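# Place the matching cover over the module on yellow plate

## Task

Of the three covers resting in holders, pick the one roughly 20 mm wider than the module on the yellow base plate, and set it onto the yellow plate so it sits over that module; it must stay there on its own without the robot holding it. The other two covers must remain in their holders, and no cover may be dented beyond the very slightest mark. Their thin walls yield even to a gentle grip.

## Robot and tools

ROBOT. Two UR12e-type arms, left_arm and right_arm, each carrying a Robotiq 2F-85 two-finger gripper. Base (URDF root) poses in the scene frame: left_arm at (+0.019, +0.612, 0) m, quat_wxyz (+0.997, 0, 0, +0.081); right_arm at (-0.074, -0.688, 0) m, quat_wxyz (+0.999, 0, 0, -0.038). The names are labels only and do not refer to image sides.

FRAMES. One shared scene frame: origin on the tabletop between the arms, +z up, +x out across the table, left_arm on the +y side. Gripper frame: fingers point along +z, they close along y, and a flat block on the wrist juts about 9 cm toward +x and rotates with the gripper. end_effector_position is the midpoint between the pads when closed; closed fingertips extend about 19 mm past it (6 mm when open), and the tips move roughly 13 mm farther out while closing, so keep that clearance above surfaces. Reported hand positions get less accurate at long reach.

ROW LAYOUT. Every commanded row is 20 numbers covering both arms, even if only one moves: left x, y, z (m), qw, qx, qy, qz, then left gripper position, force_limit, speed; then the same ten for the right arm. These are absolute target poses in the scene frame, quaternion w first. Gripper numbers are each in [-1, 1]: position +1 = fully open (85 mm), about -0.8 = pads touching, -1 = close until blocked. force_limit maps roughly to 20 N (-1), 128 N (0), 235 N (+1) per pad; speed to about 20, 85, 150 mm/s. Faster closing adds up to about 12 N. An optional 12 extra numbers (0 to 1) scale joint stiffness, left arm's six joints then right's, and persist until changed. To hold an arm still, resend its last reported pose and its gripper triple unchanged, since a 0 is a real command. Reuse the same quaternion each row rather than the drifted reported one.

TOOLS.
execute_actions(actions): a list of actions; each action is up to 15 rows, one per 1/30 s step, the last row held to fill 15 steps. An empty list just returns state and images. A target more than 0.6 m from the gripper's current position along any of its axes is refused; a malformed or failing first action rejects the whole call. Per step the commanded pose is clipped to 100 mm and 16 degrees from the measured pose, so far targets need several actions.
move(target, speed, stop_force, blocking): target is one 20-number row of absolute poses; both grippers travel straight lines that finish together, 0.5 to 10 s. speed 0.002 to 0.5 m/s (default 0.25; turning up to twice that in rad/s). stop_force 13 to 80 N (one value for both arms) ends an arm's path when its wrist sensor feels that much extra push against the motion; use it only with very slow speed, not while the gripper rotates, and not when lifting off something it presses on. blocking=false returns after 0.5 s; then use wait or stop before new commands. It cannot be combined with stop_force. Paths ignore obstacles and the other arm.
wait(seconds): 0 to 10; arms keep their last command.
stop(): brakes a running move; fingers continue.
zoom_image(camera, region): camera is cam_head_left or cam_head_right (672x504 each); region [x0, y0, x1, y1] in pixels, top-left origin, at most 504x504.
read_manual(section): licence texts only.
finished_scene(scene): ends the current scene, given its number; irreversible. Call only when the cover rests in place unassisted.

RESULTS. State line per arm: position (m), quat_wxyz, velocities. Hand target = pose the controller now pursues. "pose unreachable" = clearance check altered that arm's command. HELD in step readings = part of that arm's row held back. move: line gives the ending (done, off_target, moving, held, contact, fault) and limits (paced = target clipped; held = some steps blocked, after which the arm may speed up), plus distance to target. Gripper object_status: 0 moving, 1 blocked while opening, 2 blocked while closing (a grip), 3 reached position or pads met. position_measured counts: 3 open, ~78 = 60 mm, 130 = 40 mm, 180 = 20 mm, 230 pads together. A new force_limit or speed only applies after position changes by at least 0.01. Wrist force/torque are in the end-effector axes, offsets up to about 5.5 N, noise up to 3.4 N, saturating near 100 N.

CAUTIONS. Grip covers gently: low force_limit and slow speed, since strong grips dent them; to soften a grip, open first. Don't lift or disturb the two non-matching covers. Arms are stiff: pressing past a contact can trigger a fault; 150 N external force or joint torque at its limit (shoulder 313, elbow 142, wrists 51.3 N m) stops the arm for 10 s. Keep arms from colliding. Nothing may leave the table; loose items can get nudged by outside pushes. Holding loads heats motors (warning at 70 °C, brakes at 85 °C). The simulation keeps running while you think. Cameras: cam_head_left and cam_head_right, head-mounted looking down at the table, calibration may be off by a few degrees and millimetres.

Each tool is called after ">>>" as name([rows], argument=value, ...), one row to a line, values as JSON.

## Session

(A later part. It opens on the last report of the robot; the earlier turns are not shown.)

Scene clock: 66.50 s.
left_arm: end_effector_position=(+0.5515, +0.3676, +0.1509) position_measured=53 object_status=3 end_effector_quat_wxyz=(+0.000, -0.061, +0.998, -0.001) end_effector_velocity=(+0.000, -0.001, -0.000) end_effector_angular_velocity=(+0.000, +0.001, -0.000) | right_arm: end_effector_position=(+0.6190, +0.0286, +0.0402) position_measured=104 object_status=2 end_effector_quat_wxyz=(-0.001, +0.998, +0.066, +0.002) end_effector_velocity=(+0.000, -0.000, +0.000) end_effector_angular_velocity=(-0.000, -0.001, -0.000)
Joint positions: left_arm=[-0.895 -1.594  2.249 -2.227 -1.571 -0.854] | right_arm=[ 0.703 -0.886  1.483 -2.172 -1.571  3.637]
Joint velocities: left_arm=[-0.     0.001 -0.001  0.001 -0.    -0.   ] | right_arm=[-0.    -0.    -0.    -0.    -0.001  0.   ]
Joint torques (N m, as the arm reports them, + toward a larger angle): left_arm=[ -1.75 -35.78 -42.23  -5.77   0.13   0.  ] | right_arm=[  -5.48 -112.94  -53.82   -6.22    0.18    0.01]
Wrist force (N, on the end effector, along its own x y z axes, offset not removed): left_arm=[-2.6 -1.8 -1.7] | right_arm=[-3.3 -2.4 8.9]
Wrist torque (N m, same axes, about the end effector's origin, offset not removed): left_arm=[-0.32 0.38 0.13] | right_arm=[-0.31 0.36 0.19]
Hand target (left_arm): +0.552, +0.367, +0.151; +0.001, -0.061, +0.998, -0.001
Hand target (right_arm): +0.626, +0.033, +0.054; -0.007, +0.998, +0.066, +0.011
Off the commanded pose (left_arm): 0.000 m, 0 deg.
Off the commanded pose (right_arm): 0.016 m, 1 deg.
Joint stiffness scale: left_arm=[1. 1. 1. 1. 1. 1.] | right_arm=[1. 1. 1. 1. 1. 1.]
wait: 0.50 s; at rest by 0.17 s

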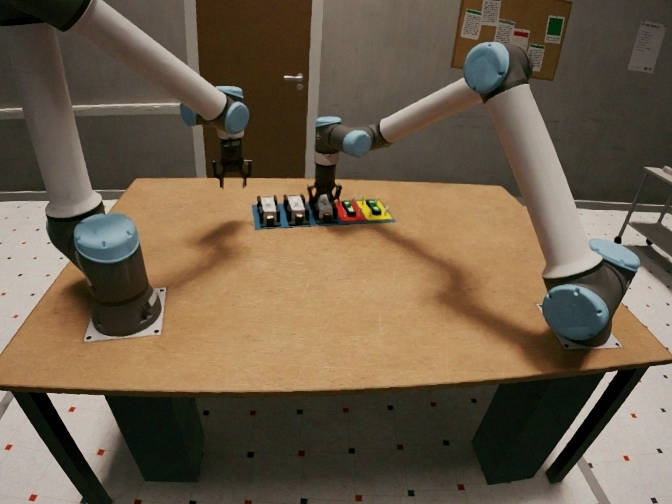

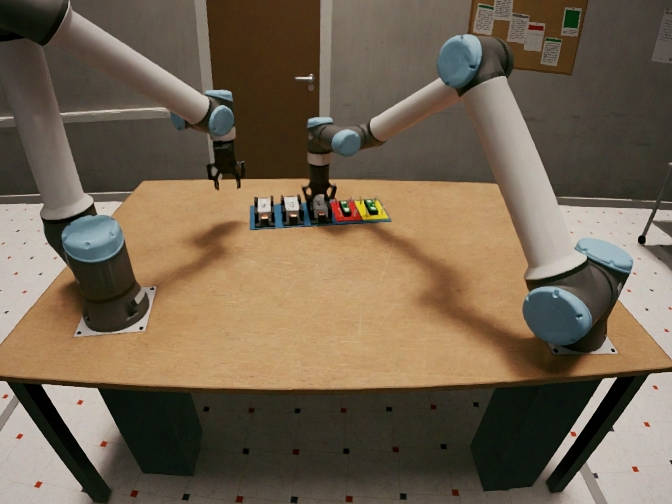

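>>> execute_actions([
  [[0.5515,0.3675,0.1509,0.001,-0.061,0.998,-0.001,0.6,-1,0,0.6259,0.0333,0.0544,-0.0068,0.998,0.066,0.0106,-0.98,-0.9,-1],[0.5515,0.3675,0.1509,0.001,-0.061,0.998,-0.001,0.6,-1,0,0.6259,0.0333,0.0544,-0.0068,0.998,0.066,0.0106,-0.98,-0.9,-1],[0.5515,0.3675,0.1509,0.001,-0.061,0.998,-0.001,0.6,-1,0,0.6259,0.0333,0.0544,-0.0068,0.998,0.066,0.0106,-0.98,-0.9,-1],[0.5515,0.3675,0.1509,0.001,-0.061,0.998,-0.001,0.6,-1,0,0.6259,0.0333,0.0544,-0.0068,0.998,0.066,0.0106,-0.98,-0.9,-1],[0.5515,0.3675,0.1509,0.001,-0.061,0.998,-0.001,0.6,-1,0,0.6259,0.0333,0.0544,-0.0068,0.998,0.066,0.0106,-0.98,-0.9,-1],[0.5515,0.3675,0.1509,0.001,-0.061,0.998,-0.001,0.6,-1,0,0.6262,0.0335,0.0549,-0.007,0.998,0.066,0.0109,-0.98,-0.9,-1],[0.5515,0.3675,0.1509,0.001,-0.061,0.998,-0.001,0.6,-1,0,0.6264,0.0336,0.0554,-0.0072,0.998,0.066,0.0112,-0.98,-0.9,-1],[0.5515,0.3675,0.1509,0.001,-0.061,0.998,-0.001,0.6,-1,0,0.6266,0.0338,0.0559,-0.0073,0.998,0.066,0.0115,-0.98,-0.9,-1],[0.5515,0.3675,0.1509,0.001,-0.061,0.998,-0.001,0.6,-1,0,0.6269,0.034,0.0564,-0.0075,0.998,0.066,0.0118,-0.98,-0.9,-1],[0.5515,0.3675,0.1509,0.001,-0.061,0.998,-0.001,0.6,-1,0,0.6271,0.0342,0.0568,-0.0077,0.998,0.066,0.0121,-0.98,-0.9,-1],[0.5515,0.3675,0.1509,0.001,-0.061,0.998,-0.001,0.6,-1,0,0.6273,0.0343,0.0572,-0.0078,0.998,0.066,0.0123,-0.98,-0.9,-1]],
])

>>> wait(seconds=0.5)

Scene clock: 68.70 s.
left_arm: end_effector_position=(+0.5515, +0.3676, +0.1509) position_measured=53 object_status=3 end_effector_quat_wxyz=(+0.000, -0.061, +0.998, -0.001) end_effector_velocity=(+0.001, -0.001, +0.001) end_effector_angular_velocity=(-0.001, -0.002, -0.001) | right_arm: end_effector_position=(+0.6191, +0.0286, +0.0404) position_measured=106 object_status=2 end_effector_quat_wxyz=(-0.001, +0.998, +0.066, +0.002) end_effector_velocity=(-0.000, +0.001, +0.001) end_effector_angular_velocity=(+0.001, +0.000, +0.000)
Joint positions: left_arm=[-0.895 -1.594  2.249 -2.227 -1.571 -0.854] | right_arm=[ 0.703 -0.886  1.483 -2.172 -1.571  3.637]
Joint velocities: left_arm=[-0.    -0.    -0.001 -0.002  0.001  0.   ] | right_arm=[ 0.001 -0.001 -0.001  0.001  0.001  0.   ]
Joint torques (N m, as the arm reports them, + toward a larger angle): left_arm=[ -2.18 -35.24 -42.08  -5.52   0.55  -0.03] | right_arm=[  -2.05 -115.59  -53.52   -5.65    0.37   -0.86]
Wrist force (N, on the end effector, along its own x y z axes, offset not removed): left_arm=[-2.3 1.0 -3.3] | right_arm=[-3.9 -0.3 12.4]
Wrist torque (N m, same axes, about the end effector's origin, offset not removed): left_arm=[0.07 0.36 0.12] | right_arm=[-0.02 0.45 0.16]
Hand target (left_arm): +0.552, +0.367, +0.151; +0.001, -0.061, +0.998, -0.001
Hand target (right_arm): +0.627, +0.034, +0.057; -0.008, +0.998, +0.066, +0.012
Off the commanded pose (left_arm): 0.000 m, 0 deg.
Off the commanded pose (right_arm): 0.020 m, 1 deg.
Joint stiffness scale: left_arm=[1. 1. 1. 1. 1. 1.] | right_arm=[1. 1. 1. 1. 1. 1.]
Step readings (end_effector_position):
0: left_arm (+0.5515, +0.3676, +0.1509) | right_arm (+0.6190, +0.0286, +0.0402)
1: left_arm (+0.5515, +0.3676, +0.1509) | right_arm (+0.6190, +0.0286, +0.0402)
2: left_arm (+0.5515, +0.3676, +0.1509) | right_arm (+0.6191, +0.0286, +0.0402)
4: left_arm (+0.5515, +0.3676, +0.1509) | right_arm (+0.6191, +0.0286, +0.0403)
8: left_arm (+0.5515, +0.3676, +0.1509) | right_arm (+0.6191, +0.0286, +0.0403)
15: end_effector_position above

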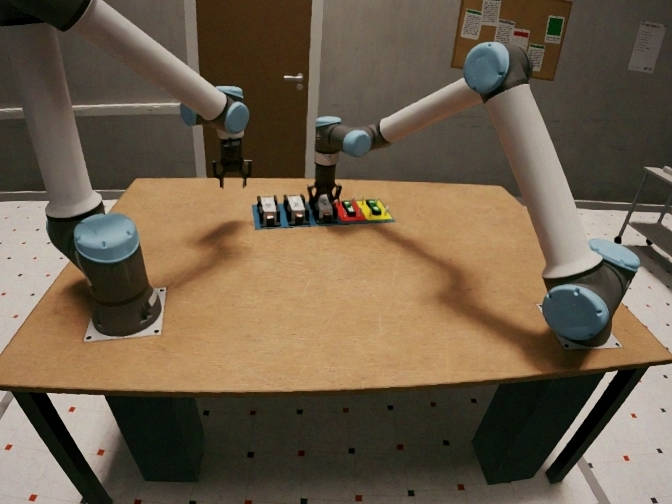

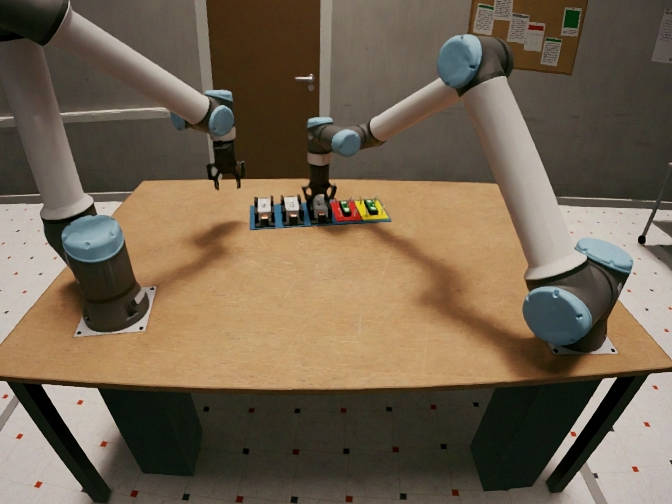

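Scene clock: 69.20 s.
left_arm: end_effector_position=(+0.5515, +0.3676, +0.1509) position_measured=53 object_status=3 end_effector_quat_wxyz=(+0.000, -0.061, +0.998, -0.001) end_effector_velocity=(+0.000, -0.000, +0.000) end_effector_angular_velocity=(-0.001, -0.001, -0.001) | right_arm: end_effector_position=(+0.6191, +0.0286, +0.0404) position_measured=106 object_status=2 end_effector_quat_wxyz=(-0.001, +0.998, +0.066, +0.002) end_effector_velocity=(-0.000, +0.000, -0.000) end_effector_angular_velocity=(+0.000, +0.000, +0.000)
Joint positions: left_arm=[-0.895 -1.594  2.249 -2.227 -1.571 -0.854] | right_arm=[ 0.703 -0.886  1.483 -2.172 -1.571  3.637]
Joint velocities: left_arm=[-0.001 -0.001  0.    -0.001  0.     0.001] | right_arm=[ 0.  0.  0. -0.  0. -0.]
Joint torques (N m, as the arm reports them, + toward a larger angle): left_arm=[ -0.47 -35.95 -42.2   -5.58   0.54  -0.06] | right_arm=[  -2.33 -114.56  -53.19   -6.65    0.41   -0.57]
Wrist force (N, on the end effector, along its own x y z axes, offset not removed): left_arm=[-1.6 1.5 1.1] | right_arm=[-0.2 -2.4 12.2]
Wrist torque (N m, same axes, about the end effector's origin, offset not removed): left_arm=[0.31 0.24 0.18] | right_arm=[-0.35 -0.10 0.21]
Hand target (left_arm): +0.552, +0.367, +0.151; +0.001, -0.061, +0.998, -0.001
Hand target (right_arm): +0.627, +0.034, +0.057; -0.008, +0.998, +0.066, +0.012
Off the commanded pose (left_arm): 0.000 m, 0 deg.
Off the commanded pose (right_arm): 0.020 m, 1 deg.
Joint stiffness scale: left_arm=[1. 1. 1. 1. 1. 1.] | right_arm=[1. 1. 1. 1. 1. 1.]
wait: 0.50 s; at rest by 0.17 s

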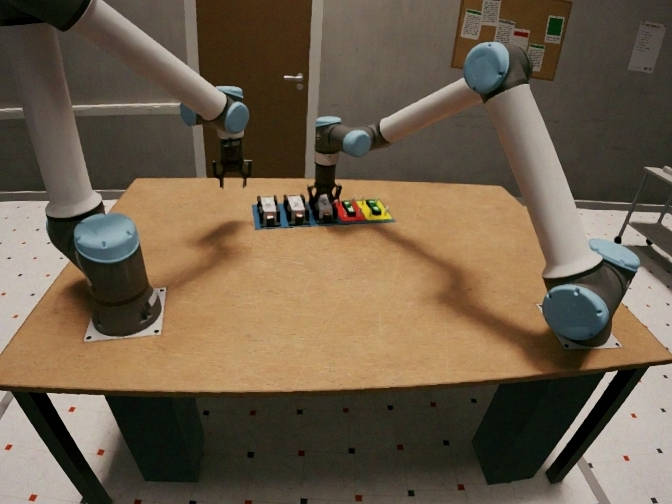

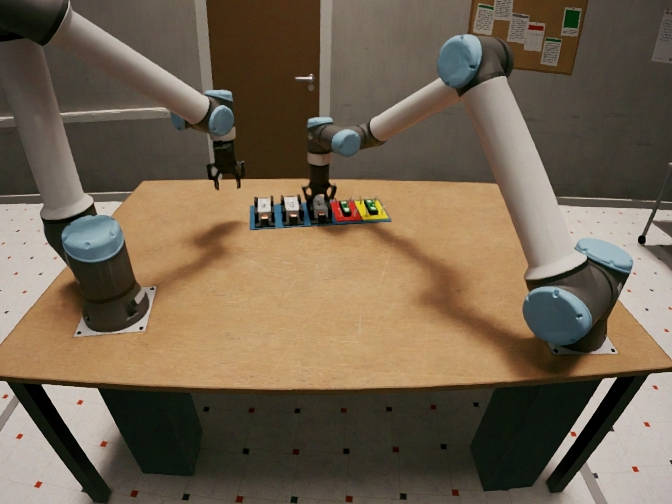

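>>> zoom_image(camera="cam_head_right", region=[302, 186, 338, 226])

>>> execute_actions([
  [[0.5515,0.3675,0.1509,0.001,-0.061,0.998,-0.001,0.6,-1,0,0.6274,0.0344,0.0575,-0.0079,0.998,0.066,0.0125,-0.98,-0.9,-1],[0.5515,0.3675,0.1509,0.001,-0.061,0.998,-0.001,0.6,-1,0,0.6276,0.0345,0.0578,-0.008,0.998,0.066,0.0127,-0.98,-0.9,-1],[0.5515,0.3675,0.1509,0.001,-0.061,0.998,-0.001,0.6,-1,0,0.6277,0.0346,0.0581,-0.0082,0.998,0.066,0.0128,-0.98,-0.9,-1],[0.5515,0.3675,0.1509,0.001,-0.061,0.998,-0.001,0.6,-1,0,0.6279,0.0347,0.0584,-0.0083,0.998,0.066,0.013,-0.98,-0.9,-1],[0.5515,0.3675,0.1509,0.001,-0.061,0.998,-0.001,0.6,-1,0,0.628,0.0348,0.0587,-0.0084,0.998,0.066,0.0132,-0.98,-0.9,-1]],
])

Region (302, 186, 338, 226) of cam_head_right's 672x504 image, scaled by 12.600, with more detail than that image has; it fills the left 454 columns of this view, and the rest is white.

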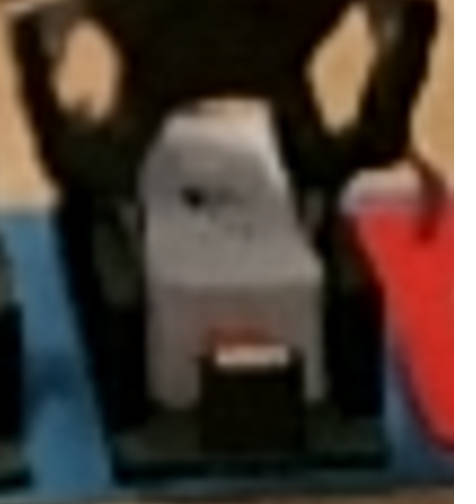

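Scene clock: 70.30 s.
left_arm: end_effector_position=(+0.5515, +0.3676, +0.1509) position_measured=53 object_status=3 end_effector_quat_wxyz=(+0.000, -0.061, +0.998, -0.001) end_effector_velocity=(+0.001, -0.000, -0.001) end_effector_angular_velocity=(+0.002, -0.000, -0.001) | right_arm: end_effector_position=(+0.6191, +0.0286, +0.0404) position_measured=106 object_status=2 end_effector_quat_wxyz=(-0.001, +0.998, +0.066, +0.002) end_effector_velocity=(+0.000, +0.001, +0.001) end_effector_angular_velocity=(+0.002, -0.001, +0.000)
Joint positions: left_arm=[-0.895 -1.594  2.249 -2.227 -1.571 -0.854] | right_arm=[ 0.703 -0.886  1.483 -2.172 -1.571  3.637]
Joint velocities: left_arm=[-0.     0.002 -0.    -0.001  0.001  0.001] | right_arm=[ 0.    -0.001 -0.    -0.001  0.001  0.   ]
Joint torques (N m, as the arm reports them, + toward a larger angle): left_arm=[ -1.73 -37.01 -42.39  -5.72   0.64   0.23] | right_arm=[  -2.43 -117.82  -54.68   -6.93    0.2    -0.54]
Wrist force (N, on the end effector, along its own x y z axes, offset not removed): left_arm=[-1.8 0.3 0.1] | right_arm=[-1.7 -3.0 12.2]
Wrist torque (N m, same axes, about the end effector's origin, offset not removed): left_arm=[-0.06 0.24 0.09] | right_arm=[-0.51 0.07 0.22]
Hand target (left_arm): +0.552, +0.367, +0.151; +0.001, -0.061, +0.998, -0.001
Hand target (right_arm): +0.628, +0.035, +0.059; -0.008, +0.998, +0.066, +0.013
Off the commanded pose (left_arm): 0.000 m, 0 deg.
Off the commanded pose (right_arm): 0.021 m, 2 deg.
Joint stiffness scale: left_arm=[1. 1. 1. 1. 1. 1.] | right_arm=[1. 1. 1. 1. 1. 1.]
Step readings (end_effector_position):
0: left_arm (+0.5515, +0.3676, +0.1509) | right_arm (+0.6191, +0.0286, +0.0404)
1: left_arm (+0.5515, +0.3676, +0.1509) | right_arm (+0.6191, +0.0286, +0.0404)
2: left_arm (+0.5515, +0.3676, +0.1509) | right_arm (+0.6191, +0.0286, +0.0404)
4: left_arm (+0.5515, +0.3676, +0.1509) | right_arm (+0.6191, +0.0286, +0.0404)
8: left_arm (+0.5515, +0.3676, +0.1509) | right_arm (+0.6191, +0.0286, +0.0404)
15: end_effector_position above

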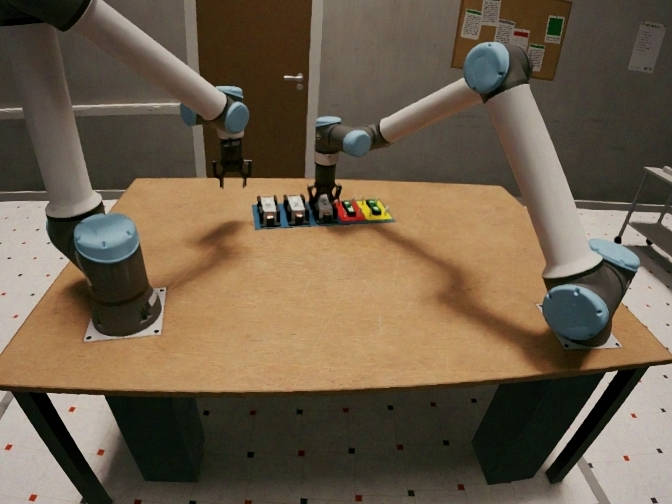

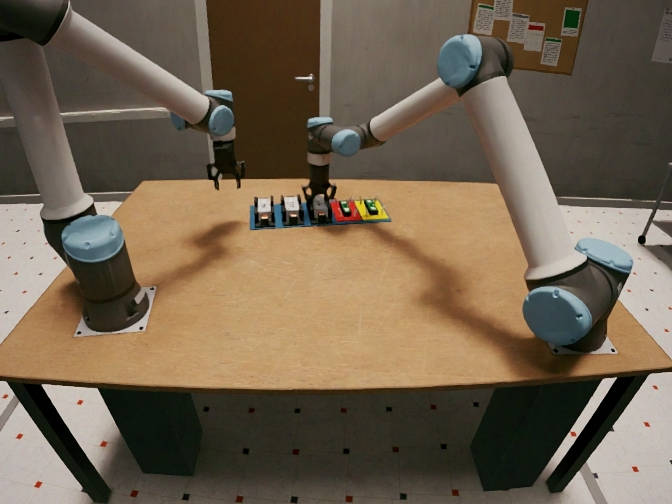

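>>> execute_actions([
  [[0.5515,0.3675,0.1509,0.001,-0.061,0.998,-0.001,0.6,-1,0,0.6282,0.0349,0.0591,-0.0085,0.998,0.066,0.0134,-0.98,-0.9,-1],[0.5515,0.3675,0.1509,0.001,-0.061,0.998,-0.001,0.6,-1,0,0.6284,0.0351,0.0595,-0.0087,0.998,0.066,0.0137,-0.98,-0.9,-1],[0.5515,0.3675,0.1509,0.001,-0.061,0.998,-0.001,0.6,-1,0,0.6286,0.0352,0.0599,-0.0088,0.998,0.066,0.0139,-0.98,-0.9,-1],[0.5515,0.3675,0.1509,0.001,-0.061,0.998,-0.001,0.6,-1,0,0.6288,0.0354,0.0603,-0.009,0.998,0.066,0.0141,-0.98,-0.9,-1],[0.5515,0.3675,0.1509,0.001,-0.061,0.998,-0.001,0.6,-1,0,0.629,0.0355,0.0607,-0.0091,0.998,0.066,0.0144,-0.98,-0.9,-1]],
])

Scene clock: 71.20 s.
left_arm: end_effector_position=(+0.5515, +0.3676, +0.1509) position_measured=53 object_status=3 end_effector_quat_wxyz=(+0.000, -0.061, +0.998, -0.001) end_effector_velocity=(+0.001, -0.001, +0.001) end_effector_angular_velocity=(-0.002, -0.002, +0.001) | right_arm: end_effector_position=(+0.6192, +0.0287, +0.0407) position_measured=106 object_status=2 end_effector_quat_wxyz=(-0.001, +0.998, +0.066, +0.002) end_effector_velocity=(-0.000, +0.001, -0.000) end_effector_angular_velocity=(+0.002, +0.001, +0.000)
Joint positions: left_arm=[-0.895 -1.594  2.249 -2.227 -1.571 -0.854] | right_arm=[ 0.703 -0.886  1.482 -2.171 -1.571  3.637]
Joint velocities: left_arm=[ 0.    -0.    -0.002 -0.    -0.    -0.001] | right_arm=[ 0.     0.001 -0.001 -0.001  0.002 -0.   ]
Joint torques (N m, as the arm reports them, + toward a larger angle): left_arm=[ -1.17 -36.58 -41.83  -5.65   0.55   0.14] | right_arm=[  -4.27 -118.83  -55.81   -7.28    0.47   -0.57]
Wrist force (N, on the end effector, along its own x y z axes, offset not removed): left_arm=[-3.4 0.3 -0.7] | right_arm=[-3.4 0.9 13.3]
Wrist torque (N m, same axes, about the end effector's origin, offset not removed): left_arm=[0.01 0.56 0.14] | right_arm=[0.11 0.29 0.26]
Hand target (left_arm): +0.552, +0.367, +0.151; +0.001, -0.061, +0.998, -0.001
Hand target (right_arm): +0.629, +0.035, +0.061; -0.009, +0.998, +0.066, +0.014
Off the commanded pose (left_arm): 0.000 m, 0 deg.
Off the commanded pose (right_arm): 0.023 m, 2 deg.
Joint stiffness scale: left_arm=[1. 1. 1. 1. 1. 1.] | right_arm=[1. 1. 1. 1. 1. 1.]
Step readings (end_effector_position):
0: left_arm (+0.5515, +0.3676, +0.1509) | right_arm (+0.6191, +0.0286, +0.0404)
1: left_arm (+0.5515, +0.3676, +0.1509) | right_arm (+0.6191, +0.0286, +0.0404)
2: left_arm (+0.5515, +0.3676, +0.1509) | right_arm (+0.6191, +0.0286, +0.0404)
4: left_arm (+0.5515, +0.3676, +0.1509) | right_arm (+0.6191, +0.0286, +0.0404)
8: left_arm (+0.5515, +0.3676, +0.1509) | right_arm (+0.6191, +0.0286, +0.0405)
15: end_effector_position above

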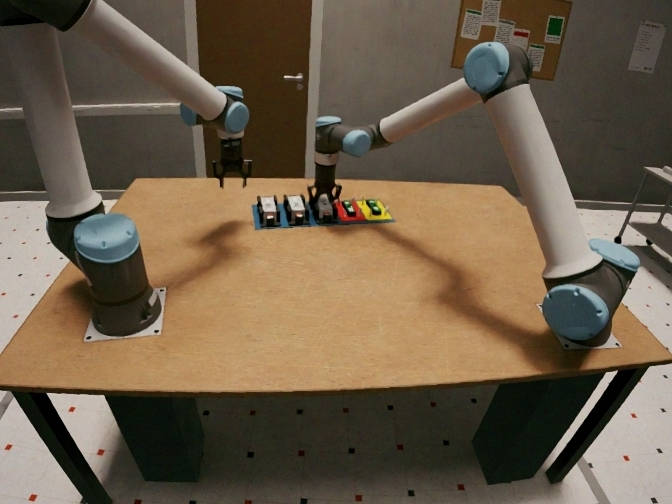

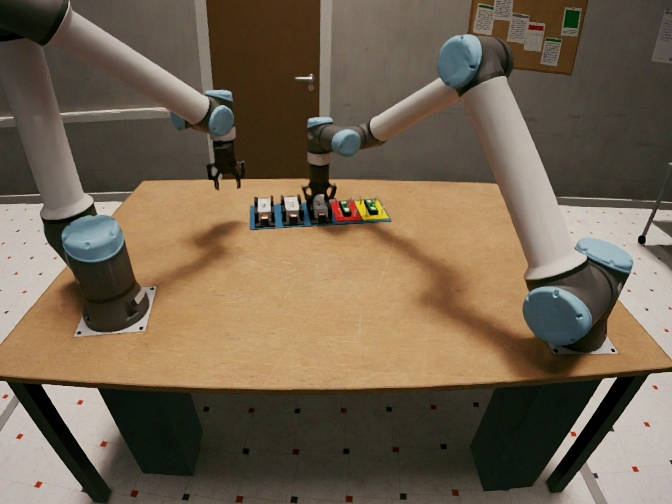

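>>> execute_actions([
  [[0.5515,0.3675,0.1509,0.001,-0.061,0.998,-0.001,0.6,-1,0,0.629,0.0355,0.0607,-0.0091,0.998,0.066,0.0144,-1,-0.86,-1],[0.5515,0.3675,0.1509,0.001,-0.061,0.998,-0.001,0.6,-1,0,0.629,0.0355,0.0607,-0.0091,0.998,0.066,0.0144,-1,-0.86,-1],[0.5515,0.3675,0.1509,0.001,-0.061,0.998,-0.001,0.6,-1,0,0.629,0.0355,0.0607,-0.0091,0.998,0.066,0.0144,-1,-0.86,-1],[0.5515,0.3675,0.1509,0.001,-0.061,0.998,-0.001,0.6,-1,0,0.629,0.0355,0.0607,-0.0091,0.998,0.066,0.0144,-1,-0.86,-1],[0.5515,0.3675,0.1509,0.001,-0.061,0.998,-0.001,0.6,-1,0,0.6291,0.0356,0.0611,-0.0092,0.998,0.066,0.0145,-1,-0.86,-1],[0.5515,0.3675,0.1509,0.001,-0.061,0.998,-0.001,0.6,-1,0,0.6292,0.0356,0.0615,-0.0092,0.998,0.066,0.0146,-1,-0.86,-1],[0.5515,0.3675,0.1509,0.001,-0.061,0.998,-0.001,0.6,-1,0,0.6293,0.0357,0.0619,-0.0093,0.998,0.066,0.0147,-1,-0.86,-1],[0.5515,0.3675,0.1509,0.001,-0.061,0.998,-0.001,0.6,-1,0,0.6294,0.0358,0.0623,-0.0094,0.998,0.066,0.0148,-1,-0.86,-1],[0.5515,0.3675,0.1509,0.001,-0.061,0.998,-0.001,0.6,-1,0,0.6295,0.0358,0.0626,-0.0095,0.998,0.066,0.0149,-1,-0.86,-1]],
])

>>> wait(seconds=0.4)

Scene clock: 72.90 s.
left_arm: end_effector_position=(+0.5515, +0.3676, +0.1509) position_measured=53 object_status=3 end_effector_quat_wxyz=(+0.000, -0.061, +0.998, -0.001) end_effector_velocity=(-0.001, +0.001, -0.001) end_effector_angular_velocity=(+0.002, +0.002, -0.001) | right_arm: end_effector_position=(+0.6192, +0.0287, +0.0409) position_measured=108 object_status=2 end_effector_quat_wxyz=(-0.001, +0.998, +0.066, +0.002) end_effector_velocity=(-0.001, +0.001, -0.001) end_effector_angular_velocity=(-0.001, +0.002, +0.001)
Joint positions: left_arm=[-0.895 -1.594  2.249 -2.227 -1.571 -0.854] | right_arm=[ 0.703 -0.887  1.482 -2.17  -1.571  3.637]
Joint velocities: left_arm=[-0.     0.001  0.002  0.     0.     0.001] | right_arm=[ 0.001  0.001 -0.     0.001  0.001  0.   ]
Joint torques (N m, as the arm reports them, + toward a larger angle): left_arm=[ -2.81 -34.62 -41.43  -5.45   0.28  -0.04] | right_arm=[  -2.37 -119.89  -56.42   -7.28    0.45   -0.71]
Wrist force (N, on the end effector, along its own x y z axes, offset not removed): left_arm=[-2.8 0.8 -0.3] | right_arm=[-0.8 -1.4 15.5]
Wrist torque (N m, same axes, about the end effector's origin, offset not removed): left_arm=[0.03 0.41 0.10] | right_arm=[-0.26 -0.08 0.21]
Hand target (left_arm): +0.552, +0.367, +0.151; +0.001, -0.061, +0.998, -0.001
Hand target (right_arm): +0.629, +0.036, +0.063; -0.009, +0.998, +0.066, +0.015
Off the commanded pose (left_arm): 0.000 m, 0 deg.
Off the commanded pose (right_arm): 0.025 m, 2 deg.
Joint stiffness scale: left_arm=[1. 1. 1. 1. 1. 1.] | right_arm=[1. 1. 1. 1. 1. 1.]
Step readings (end_effector_position):
0: left_arm (+0.5515, +0.3676, +0.1509) | right_arm (+0.6192, +0.0287, +0.0407)
1: left_arm (+0.5515, +0.3676, +0.1509) | right_arm (+0.6192, +0.0287, +0.0407)
2: left_arm (+0.5515, +0.3676, +0.1509) | right_arm (+0.6192, +0.0287, +0.0407)
4: left_arm (+0.5515, +0.3676, +0.1509) | right_arm (+0.6192, +0.0287, +0.0408)
8: left_arm (+0.5515, +0.3676, +0.1509) | right_arm (+0.6192, +0.0287, +0.0408)
15: end_effector_position above

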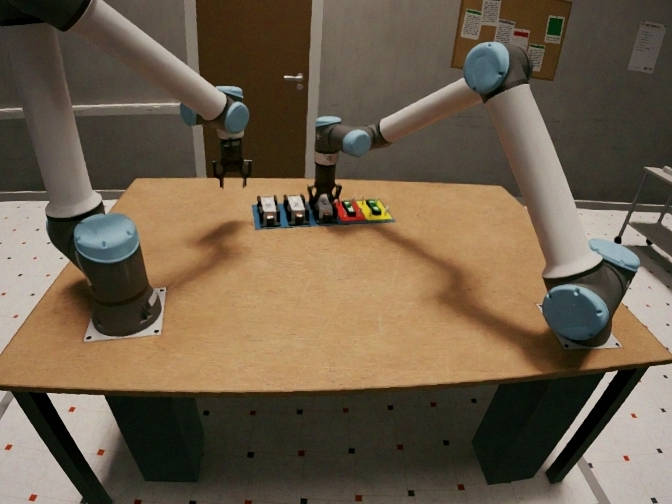

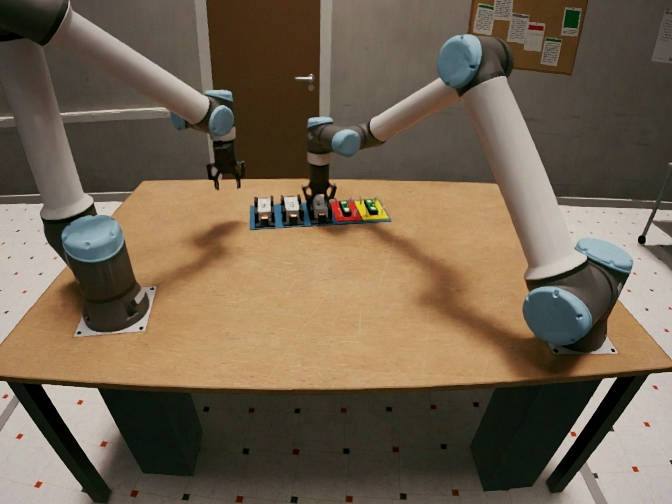

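Scene clock: 73.30 s.
left_arm: end_effector_position=(+0.5515, +0.3676, +0.1509) position_measured=53 object_status=3 end_effector_quat_wxyz=(+0.000, -0.061, +0.998, -0.001) end_effector_velocity=(+0.000, -0.000, +0.001) end_effector_angular_velocity=(-0.000, -0.001, -0.001) | right_arm: end_effector_position=(+0.6192, +0.0287, +0.0409) position_measured=108 object_status=2 end_effector_quat_wxyz=(-0.001, +0.998, +0.066, +0.002) end_effector_velocity=(+0.000, +0.001, +0.001) end_effector_angular_velocity=(+0.001, -0.002, +0.000)
Joint positions: left_arm=[-0.895 -1.594  2.249 -2.227 -1.571 -0.854] | right_arm=[ 0.703 -0.887  1.482 -2.17  -1.571  3.637]
Joint velocities: left_arm=[-0.    -0.002 -0.     0.001  0.001  0.001] | right_arm=[ 0.    -0.001 -0.001  0.    -0.    -0.   ]
Joint torques (N m, as the arm reports them, + toward a larger angle): left_arm=[ -3.32 -36.05 -41.11  -5.61   0.4   -0.11] | right_arm=[  -2.65 -119.37  -56.93   -7.64    0.09   -0.67]
Wrist force (N, on the end effector, along its own x y z axes, offset not removed): left_arm=[-2.6 -1.5 0.4] | right_arm=[-3.3 -2.3 15.3]
Wrist torque (N m, same axes, about the end effector's origin, offset not removed): left_arm=[-0.39 0.39 0.03] | right_arm=[-0.43 0.42 0.19]
Hand target (left_arm): +0.552, +0.367, +0.151; +0.001, -0.061, +0.998, -0.001
Hand target (right_arm): +0.629, +0.036, +0.063; -0.009, +0.998, +0.066, +0.015
Off the commanded pose (left_arm): 0.000 m, 0 deg.
Off the commanded pose (right_arm): 0.025 m, 2 deg.
Joint stiffness scale: left_arm=[1. 1. 1. 1. 1. 1.] | right_arm=[1. 1. 1. 1. 1. 1.]
wait: 0.40 s; at rest by 0.17 s

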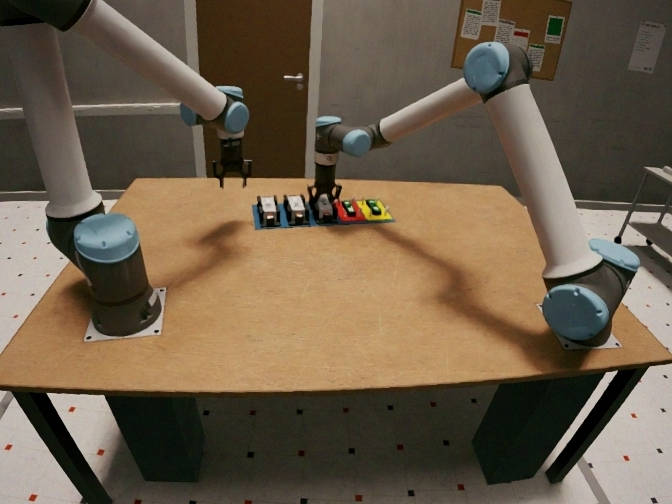

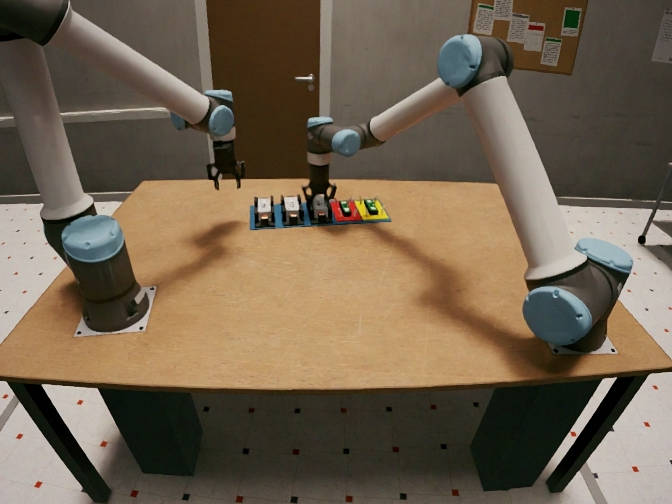

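>>> execute_actions([
  [[0.5515,0.3675,0.1509,0.001,-0.061,0.998,-0.001,0.6,-1,0,0.6295,0.0358,0.0626,-0.0095,0.998,0.066,0.0149,-0.98,-0.82,-1],[0.5515,0.3675,0.1509,0.001,-0.061,0.998,-0.001,0.6,-1,0,0.6295,0.0358,0.0626,-0.0095,0.998,0.066,0.0149,-0.98,-0.82,-1],[0.5515,0.3675,0.1509,0.001,-0.061,0.998,-0.001,0.6,-1,0,0.6295,0.0358,0.0626,-0.0095,0.998,0.066,0.0149,-0.98,-0.82,-1],[0.5515,0.3675,0.1509,0.001,-0.061,0.998,-0.001,0.6,-1,0,0.6295,0.0358,0.0626,-0.0095,0.998,0.066,0.0149,-0.98,-0.82,-1],[0.5515,0.3675,0.1509,0.001,-0.061,0.998,-0.001,0.6,-1,0,0.6297,0.0359,0.0631,-0.0096,0.998,0.066,0.0151,-0.98,-0.82,-1],[0.5515,0.3675,0.1509,0.001,-0.061,0.998,-0.001,0.6,-1,0,0.6299,0.0361,0.0636,-0.0098,0.998,0.066,0.0154,-0.98,-0.82,-1],[0.5515,0.3675,0.1509,0.001,-0.061,0.998,-0.001,0.6,-1,0,0.6301,0.0362,0.0641,-0.0099,0.998,0.066,0.0156,-0.98,-0.82,-1],[0.5515,0.3675,0.1509,0.001,-0.061,0.998,-0.001,0.6,-1,0,0.6303,0.0364,0.0646,-0.0101,0.998,0.066,0.0158,-0.98,-0.82,-1],[0.5515,0.3675,0.1509,0.001,-0.061,0.998,-0.001,0.6,-1,0,0.6305,0.0365,0.0651,-0.0102,0.998,0.066,0.016,-0.98,-0.82,-1]],
])

>>> wait(seconds=0.4)

Scene clock: 74.73 s.
left_arm: end_effector_position=(+0.5515, +0.3676, +0.1509) position_measured=53 object_status=3 end_effector_quat_wxyz=(+0.000, -0.061, +0.998, -0.001) end_effector_velocity=(+0.000, +0.000, -0.000) end_effector_angular_velocity=(+0.001, +0.002, +0.001) | right_arm: end_effector_position=(+0.6193, +0.0288, +0.0417) position_measured=109 object_status=2 end_effector_quat_wxyz=(-0.001, +0.998, +0.066, +0.002) end_effector_velocity=(+0.001, +0.000, +0.005) end_effector_angular_velocity=(+0.002, -0.002, -0.000)
Joint positions: left_arm=[-0.895 -1.594  2.249 -2.227 -1.571 -0.854] | right_arm=[ 0.703 -0.887  1.481 -2.169 -1.571  3.637]
Joint velocities: left_arm=[ 0.001  0.002 -0.001  0.002 -0.    -0.   ] | right_arm=[-0.    -0.005 -0.002  0.004  0.    -0.   ]
Joint torques (N m, as the arm reports them, + toward a larger angle): left_arm=[ -2.82 -36.29 -41.45  -5.49   0.27   0.26] | right_arm=[  -5.17 -113.36  -57.06   -7.97    0.3    -0.54]
Wrist force (N, on the end effector, along its own x y z axes, offset not removed): left_arm=[-3.8 0.0 -1.3] | right_arm=[-3.6 -1.1 15.2]
Wrist torque (N m, same axes, about the end effector's origin, offset not removed): left_arm=[-0.09 0.61 0.12] | right_arm=[-0.46 0.31 0.21]
Hand target (left_arm): +0.552, +0.367, +0.151; +0.001, -0.061, +0.998, -0.001
Hand target (right_arm): +0.630, +0.036, +0.065; -0.010, +0.998, +0.066, +0.016
Off the commanded pose (left_arm): 0.000 m, 0 deg.
Off the commanded pose (right_arm): 0.027 m, 2 deg.
Joint stiffness scale: left_arm=[1. 1. 1. 1. 1. 1.] | right_arm=[1. 1. 1. 1. 1. 1.]
Step readings (end_effector_position):
0: left_arm (+0.5515, +0.3676, +0.1509) | right_arm (+0.6192, +0.0287, +0.0409)
1: left_arm (+0.5515, +0.3676, +0.1509) | right_arm (+0.6192, +0.0287, +0.0409)
2: left_arm (+0.5515, +0.3676, +0.1509) | right_arm (+0.6192, +0.0287, +0.0409)
4: left_arm (+0.5515, +0.3676, +0.1509) | right_arm (+0.6192, +0.0287, +0.0410)
8: left_arm (+0.5515, +0.3676, +0.1509) | right_arm (+0.6192, +0.0287, +0.0411)
15: end_effector_position above

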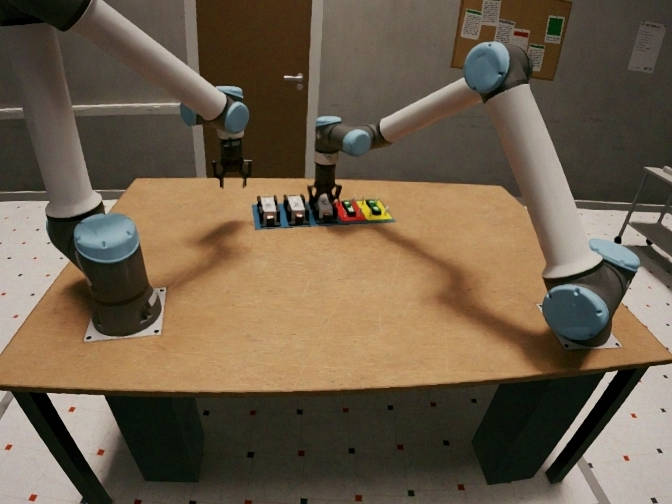

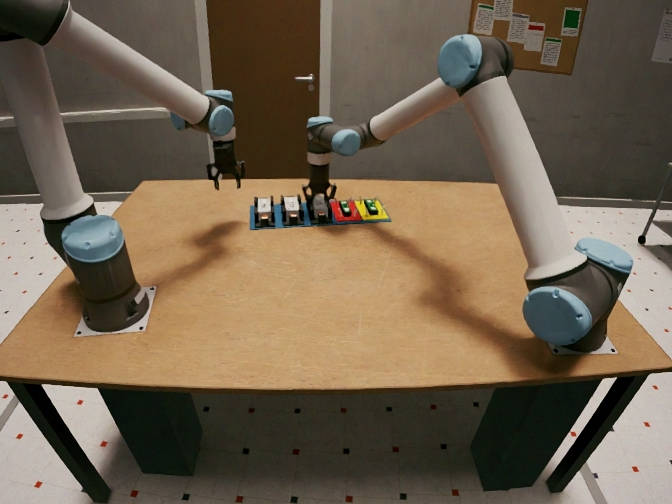

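Scene clock: 75.13 s.
left_arm: end_effector_position=(+0.5515, +0.3676, +0.1509) position_measured=53 object_status=3 end_effector_quat_wxyz=(+0.000, -0.061, +0.998, -0.001) end_effector_velocity=(+0.001, -0.001, +0.001) end_effector_angular_velocity=(-0.002, -0.001, +0.001) | right_arm: end_effector_position=(+0.6194, +0.0288, +0.0422) position_measured=109 object_status=2 end_effector_quat_wxyz=(-0.001, +0.998, +0.066, +0.002) end_effector_velocity=(+0.002, -0.001, +0.001) end_effector_angular_velocity=(-0.000, -0.001, -0.002)
Joint positions: left_arm=[-0.895 -1.594  2.249 -2.227 -1.571 -0.854] | right_arm=[ 0.703 -0.887  1.48  -2.168 -1.571  3.637]
Joint velocities: left_arm=[ 0.    -0.    -0.002 -0.    -0.001 -0.001] | right_arm=[-0.001 -0.    -0.001 -0.    -0.001  0.   ]
Joint torques (N m, as the arm reports them, + toward a larger angle): left_arm=[ -2.72 -36.04 -41.87  -5.83   0.63  -0.05] | right_arm=[  -2.05 -120.82  -57.96   -7.47   -0.04   -0.64]
Wrist force (N, on the end effector, along its own x y z axes, offset not removed): left_arm=[-4.2 -1.1 -1.6] | right_arm=[-1.9 0.5 16.9]
Wrist torque (N m, same axes, about the end effector's origin, offset not removed): left_arm=[-0.14 0.72 0.14] | right_arm=[-0.34 -0.08 0.19]
Hand target (left_arm): +0.552, +0.367, +0.151; +0.001, -0.061, +0.998, -0.001
Hand target (right_arm): +0.630, +0.036, +0.065; -0.010, +0.998, +0.066, +0.016
Off the commanded pose (left_arm): 0.000 m, 0 deg.
Off the commanded pose (right_arm): 0.027 m, 2 deg.
Joint stiffness scale: left_arm=[1. 1. 1. 1. 1. 1.] | right_arm=[1. 1. 1. 1. 1. 1.]
wait: 0.40 s; at rest by 0.17 s

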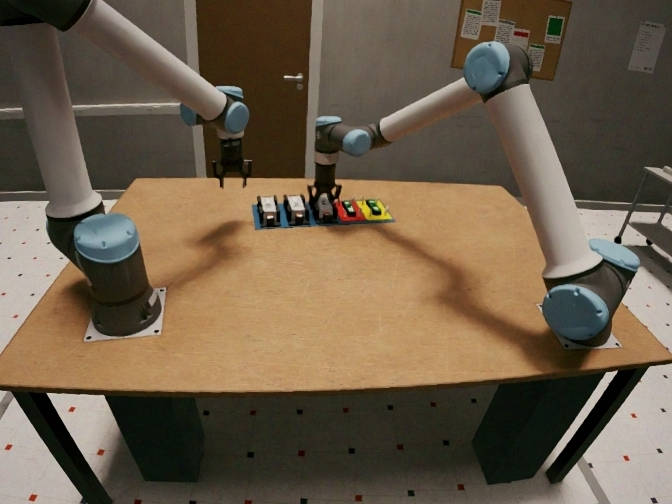

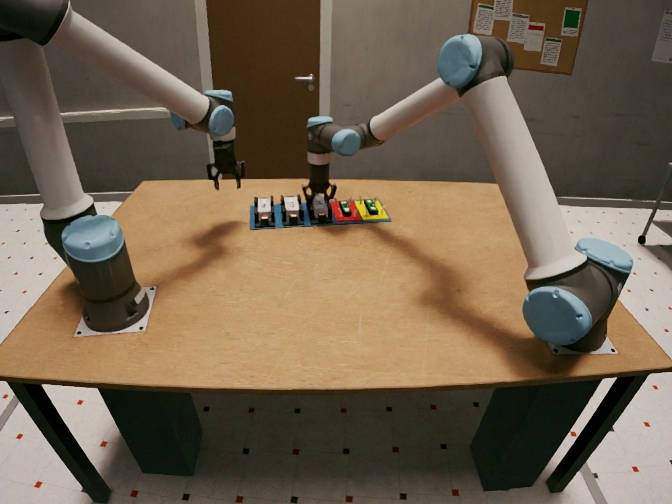

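>>> execute_actions([
  [[0.5515,0.3675,0.1509,0.001,-0.061,0.998,-0.001,0.6,-1,0,0.6302,0.0363,0.0652,-0.01,0.998,0.066,0.0157,-0.98,-0.82,-1],[0.5515,0.3675,0.1509,0.001,-0.061,0.998,-0.001,0.6,-1,0,0.6299,0.0361,0.0653,-0.0098,0.998,0.066,0.0154,-0.98,-0.82,-1],[0.5515,0.3675,0.1509,0.001,-0.061,0.998,-0.001,0.6,-1,0,0.6296,0.0358,0.0655,-0.0095,0.998,0.066,0.015,-0.98,-0.82,-1],[0.5515,0.3675,0.1509,0.001,-0.061,0.998,-0.001,0.6,-1,0,0.6293,0.0356,0.0657,-0.0093,0.998,0.066,0.0147,-0.98,-0.82,-1],[0.5515,0.3675,0.1509,0.001,-0.061,0.998,-0.001,0.6,-1,0,0.629,0.0354,0.066,-0.0091,0.998,0.066,0.0144,-0.98,-0.82,-1],[0.5515,0.3675,0.1509,0.001,-0.061,0.998,-0.001,0.6,-1,0,0.629,0.0354,0.0663,-0.0091,0.998,0.066,0.0144,-0.98,-0.82,-1],[0.5515,0.3675,0.1509,0.001,-0.061,0.998,-0.001,0.6,-1,0,0.629,0.0354,0.0666,-0.0091,0.998,0.066,0.0144,-0.98,-0.82,-1],[0.5515,0.3675,0.1509,0.001,-0.061,0.998,-0.001,0.6,-1,0,0.629,0.0354,0.0669,-0.0091,0.998,0.066,0.0144,-0.98,-0.82,-1],[0.5515,0.3675,0.1509,0.001,-0.061,0.998,-0.001,0.6,-1,0,0.629,0.0354,0.0672,-0.0091,0.998,0.066,0.0144,-0.98,-0.82,-1],[0.5515,0.3675,0.1509,0.001,-0.061,0.998,-0.001,0.6,-1,0,0.629,0.0354,0.0675,-0.0091,0.998,0.066,0.0144,-0.98,-0.82,-1],[0.5515,0.3675,0.1509,0.001,-0.061,0.998,-0.001,0.6,-1,0,0.629,0.0354,0.0678,-0.0091,0.998,0.066,0.0144,-0.98,-0.82,-1],[0.5515,0.3675,0.1509,0.001,-0.061,0.998,-0.001,0.6,-1,0,0.629,0.0354,0.0681,-0.0091,0.998,0.066,0.0144,-0.98,-0.82,-1]],
])

>>> wait(seconds=0.4)

>>> zoom_image(camera="cam_head_right", region=[302, 186, 338, 226])

Scene clock: 76.83 s.
left_arm: end_effector_position=(+0.5515, +0.3676, +0.1509) position_measured=53 object_status=3 end_effector_quat_wxyz=(+0.000, -0.061, +0.998, -0.001) end_effector_velocity=(-0.000, +0.000, -0.001) end_effector_angular_velocity=(+0.001, +0.002, -0.001) | right_arm: end_effector_position=(+0.6192, +0.0287, +0.0457) position_measured=109 object_status=2 end_effector_quat_wxyz=(-0.001, +0.998, +0.066, +0.002) end_effector_velocity=(-0.000, +0.001, +0.012) end_effector_angular_velocity=(+0.001, -0.002, +0.001)
Joint positions: left_arm=[-0.895 -1.594  2.249 -2.227 -1.571 -0.854] | right_arm=[ 0.703 -0.891  1.479 -2.163 -1.571  3.637]
Joint velocities: left_arm=[ 0.     0.001  0.001  0.    -0.     0.001] | right_arm=[ 0.001 -0.011 -0.004  0.012 -0.    -0.   ]
Joint torques (N m, as the arm reports them, + toward a larger angle): left_arm=[ -1.43 -36.28 -42.46  -5.39   0.45   0.1 ] | right_arm=[  -4.14 -119.78  -56.39   -7.28    0.11   -0.29]
Wrist force (N, on the end effector, along its own x y z axes, offset not removed): left_arm=[-2.2 0.2 -0.3] | right_arm=[-2.2 -0.7 14.2]
Wrist torque (N m, same axes, about the end effector's origin, offset not removed): left_arm=[-0.05 0.35 0.15] | right_arm=[-0.26 0.41 0.22]
Hand target (left_arm): +0.552, +0.367, +0.151; +0.001, -0.061, +0.998, -0.001
Hand target (right_arm): +0.629, +0.035, +0.068; -0.009, +0.998, +0.066, +0.014
Off the commanded pose (left_arm): 0.000 m, 0 deg.
Off the commanded pose (right_arm): 0.025 m, 2 deg.
Joint stiffness scale: left_arm=[1. 1. 1. 1. 1. 1.] | right_arm=[1. 1. 1. 1. 1. 1.]
Step readings (end_effector_position):
0: left_arm (+0.5515, +0.3676, +0.1509) | right_arm (+0.6194, +0.0288, +0.0422)
1: left_arm (+0.5515, +0.3676, +0.1509) | right_arm (+0.6194, +0.0288, +0.0422)
2: left_arm (+0.5515, +0.3676, +0.1509) | right_arm (+0.6194, +0.0288, +0.0422)
4: left_arm (+0.5515, +0.3676, +0.1509) | right_arm (+0.6193, +0.0288, +0.0422)
8: left_arm (+0.5515, +0.3676, +0.1509) | right_arm (+0.6192, +0.0287, +0.0427)
15: end_effector_position above

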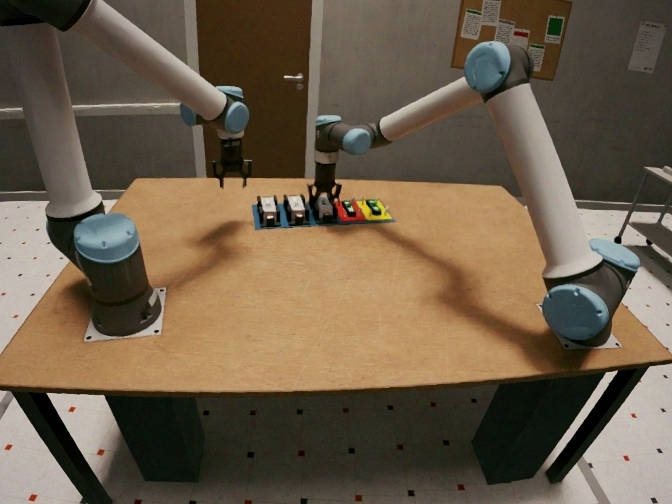

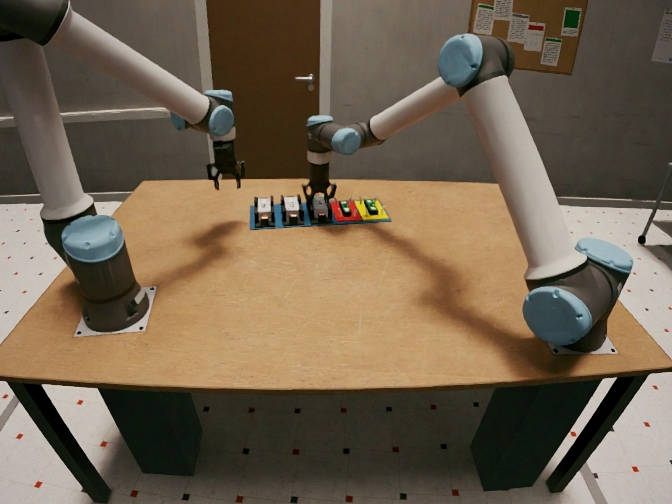

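Scene clock: 77.23 s.
left_arm: end_effector_position=(+0.5515, +0.3676, +0.1509) position_measured=53 object_status=3 end_effector_quat_wxyz=(+0.000, -0.061, +0.998, -0.001) end_effector_velocity=(-0.000, +0.000, -0.001) end_effector_angular_velocity=(-0.000, -0.001, -0.001) | right_arm: end_effector_position=(+0.6192, +0.0287, +0.0468) position_measured=109 object_status=2 end_effector_quat_wxyz=(-0.001, +0.998, +0.066, +0.002) end_effector_velocity=(-0.000, +0.000, +0.000) end_effector_angular_velocity=(-0.000, +0.000, +0.000)
Joint positions: left_arm=[-0.895 -1.594  2.249 -2.227 -1.571 -0.854] | right_arm=[ 0.703 -0.892  1.479 -2.162 -1.571  3.637]
Joint velocities: left_arm=[ 0.     0.     0.001 -0.002  0.     0.001] | right_arm=[ 0.     0.    -0.001  0.001  0.    -0.   ]
Joint torques (N m, as the arm reports them, + toward a larger angle): left_arm=[ -1.9  -36.46 -41.88  -5.54   0.38   0.03] | right_arm=[  -5.71 -117.7   -55.62   -6.66    0.28   -0.88]
Wrist force (N, on the end effector, along its own x y z axes, offset not removed): left_arm=[-1.6 -0.5 -1.5] | right_arm=[-2.0 2.0 15.8]
Wrist torque (N m, same axes, about the end effector's origin, offset not removed): left_arm=[-0.16 0.12 0.09] | right_arm=[0.22 0.51 0.30]
Hand target (left_arm): +0.552, +0.367, +0.151; +0.001, -0.061, +0.998, -0.001
Hand target (right_arm): +0.629, +0.035, +0.068; -0.009, +0.998, +0.066, +0.014
Off the commanded pose (left_arm): 0.000 m, 0 deg.
Off the commanded pose (right_arm): 0.024 m, 2 deg.
Joint stiffness scale: left_arm=[1. 1. 1. 1. 1. 1.] | right_arm=[1. 1. 1. 1. 1. 1.]
wait: 0.40 s; at rest by 0.17 s

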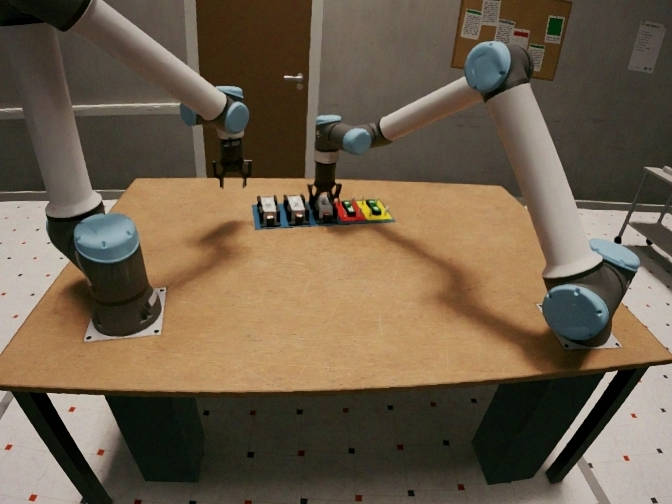

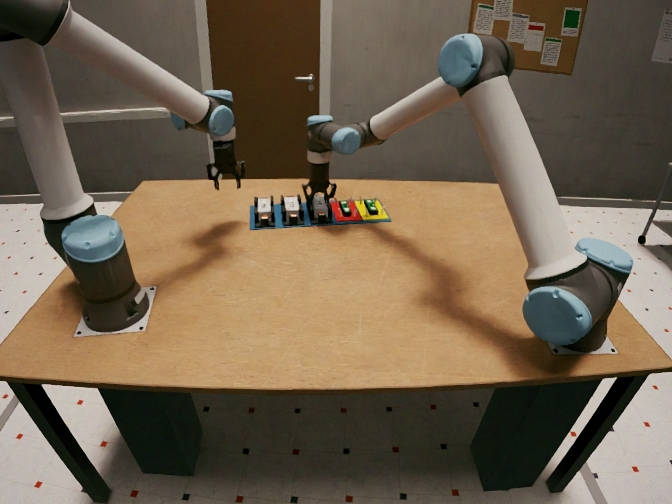

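Region (302, 186, 338, 226) of cam_head_right's 672x504 image, scaled by 12.600, with more detail than that image has; it fills the left 454 columns of this view, and the rest is white.

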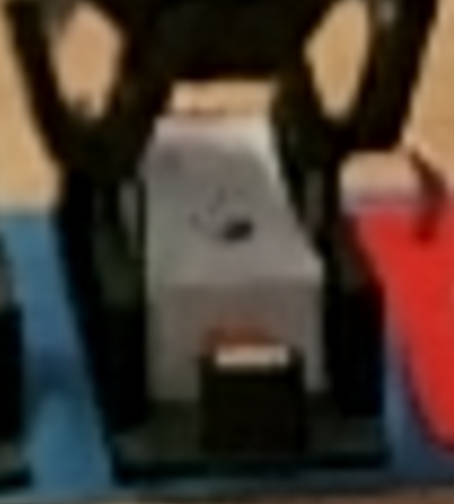

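>>> execute_actions(actions=[])

Scene clock: 78.80 s.
left_arm: end_effector_position=(+0.5515, +0.3676, +0.1509) position_measured=53 object_status=3 end_effector_quat_wxyz=(+0.000, -0.061, +0.998, -0.001) end_effector_velocity=(-0.001, +0.001, -0.000) end_effector_angular_velocity=(+0.002, +0.002, -0.001) | right_arm: end_effector_position=(+0.6192, +0.0287, +0.0468) position_measured=109 object_status=2 end_effector_quat_wxyz=(-0.001, +0.998, +0.066, +0.002) end_effector_velocity=(+0.001, +0.001, +0.001) end_effector_angular_velocity=(+0.002, -0.002, -0.000)
Joint positions: left_arm=[-0.895 -1.594  2.249 -2.227 -1.571 -0.854] | right_arm=[ 0.703 -0.892  1.479 -2.162 -1.571  3.637]
Joint velocities: left_arm=[ 0.    -0.001  0.001  0.002  0.     0.001] | right_arm=[-0.    -0.001 -0.001 -0.001  0.    -0.   ]
Joint torques (N m, as the arm reports them, + toward a larger angle): left_arm=[ -2.07 -36.93 -41.35  -5.56   0.43  -0.03] | right_arm=[  -3.56 -116.92  -56.46   -6.6     0.01   -0.4 ]
Wrist force (N, on the end effector, along its own x y z axes, offset not removed): left_arm=[-2.5 -0.4 1.2] | right_arm=[-3.5 -0.6 17.1]
Wrist torque (N m, same axes, about the end effector's origin, offset not removed): left_arm=[-0.14 0.37 0.15] | right_arm=[-0.10 0.71 0.18]
Hand target (left_arm): +0.552, +0.367, +0.151; +0.001, -0.061, +0.998, -0.001
Hand target (right_arm): +0.629, +0.035, +0.068; -0.009, +0.998, +0.066, +0.014
Off the commanded pose (left_arm): 0.000 m, 0 deg.
Off the commanded pose (right_arm): 0.024 m, 2 deg.
Joint stiffness scale: left_arm=[1. 1. 1. 1. 1. 1.] | right_arm=[1. 1. 1. 1. 1. 1.]

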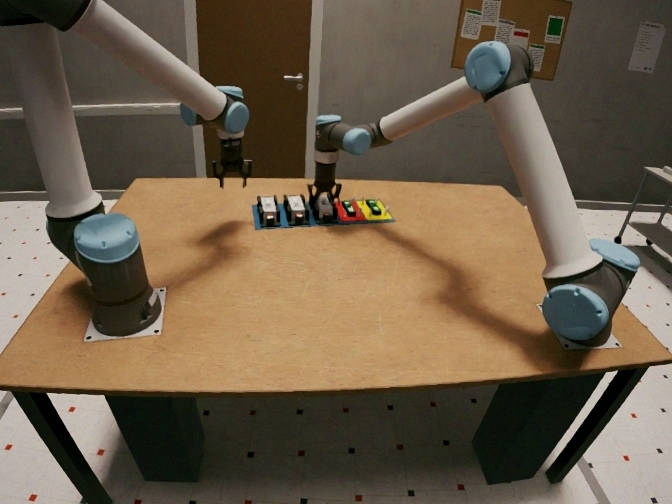

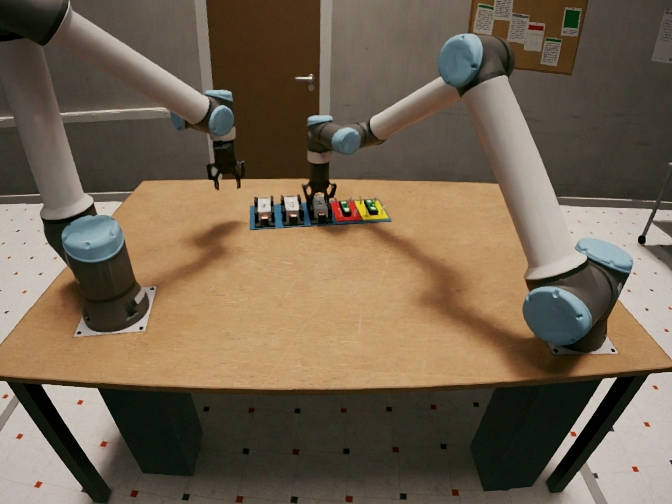

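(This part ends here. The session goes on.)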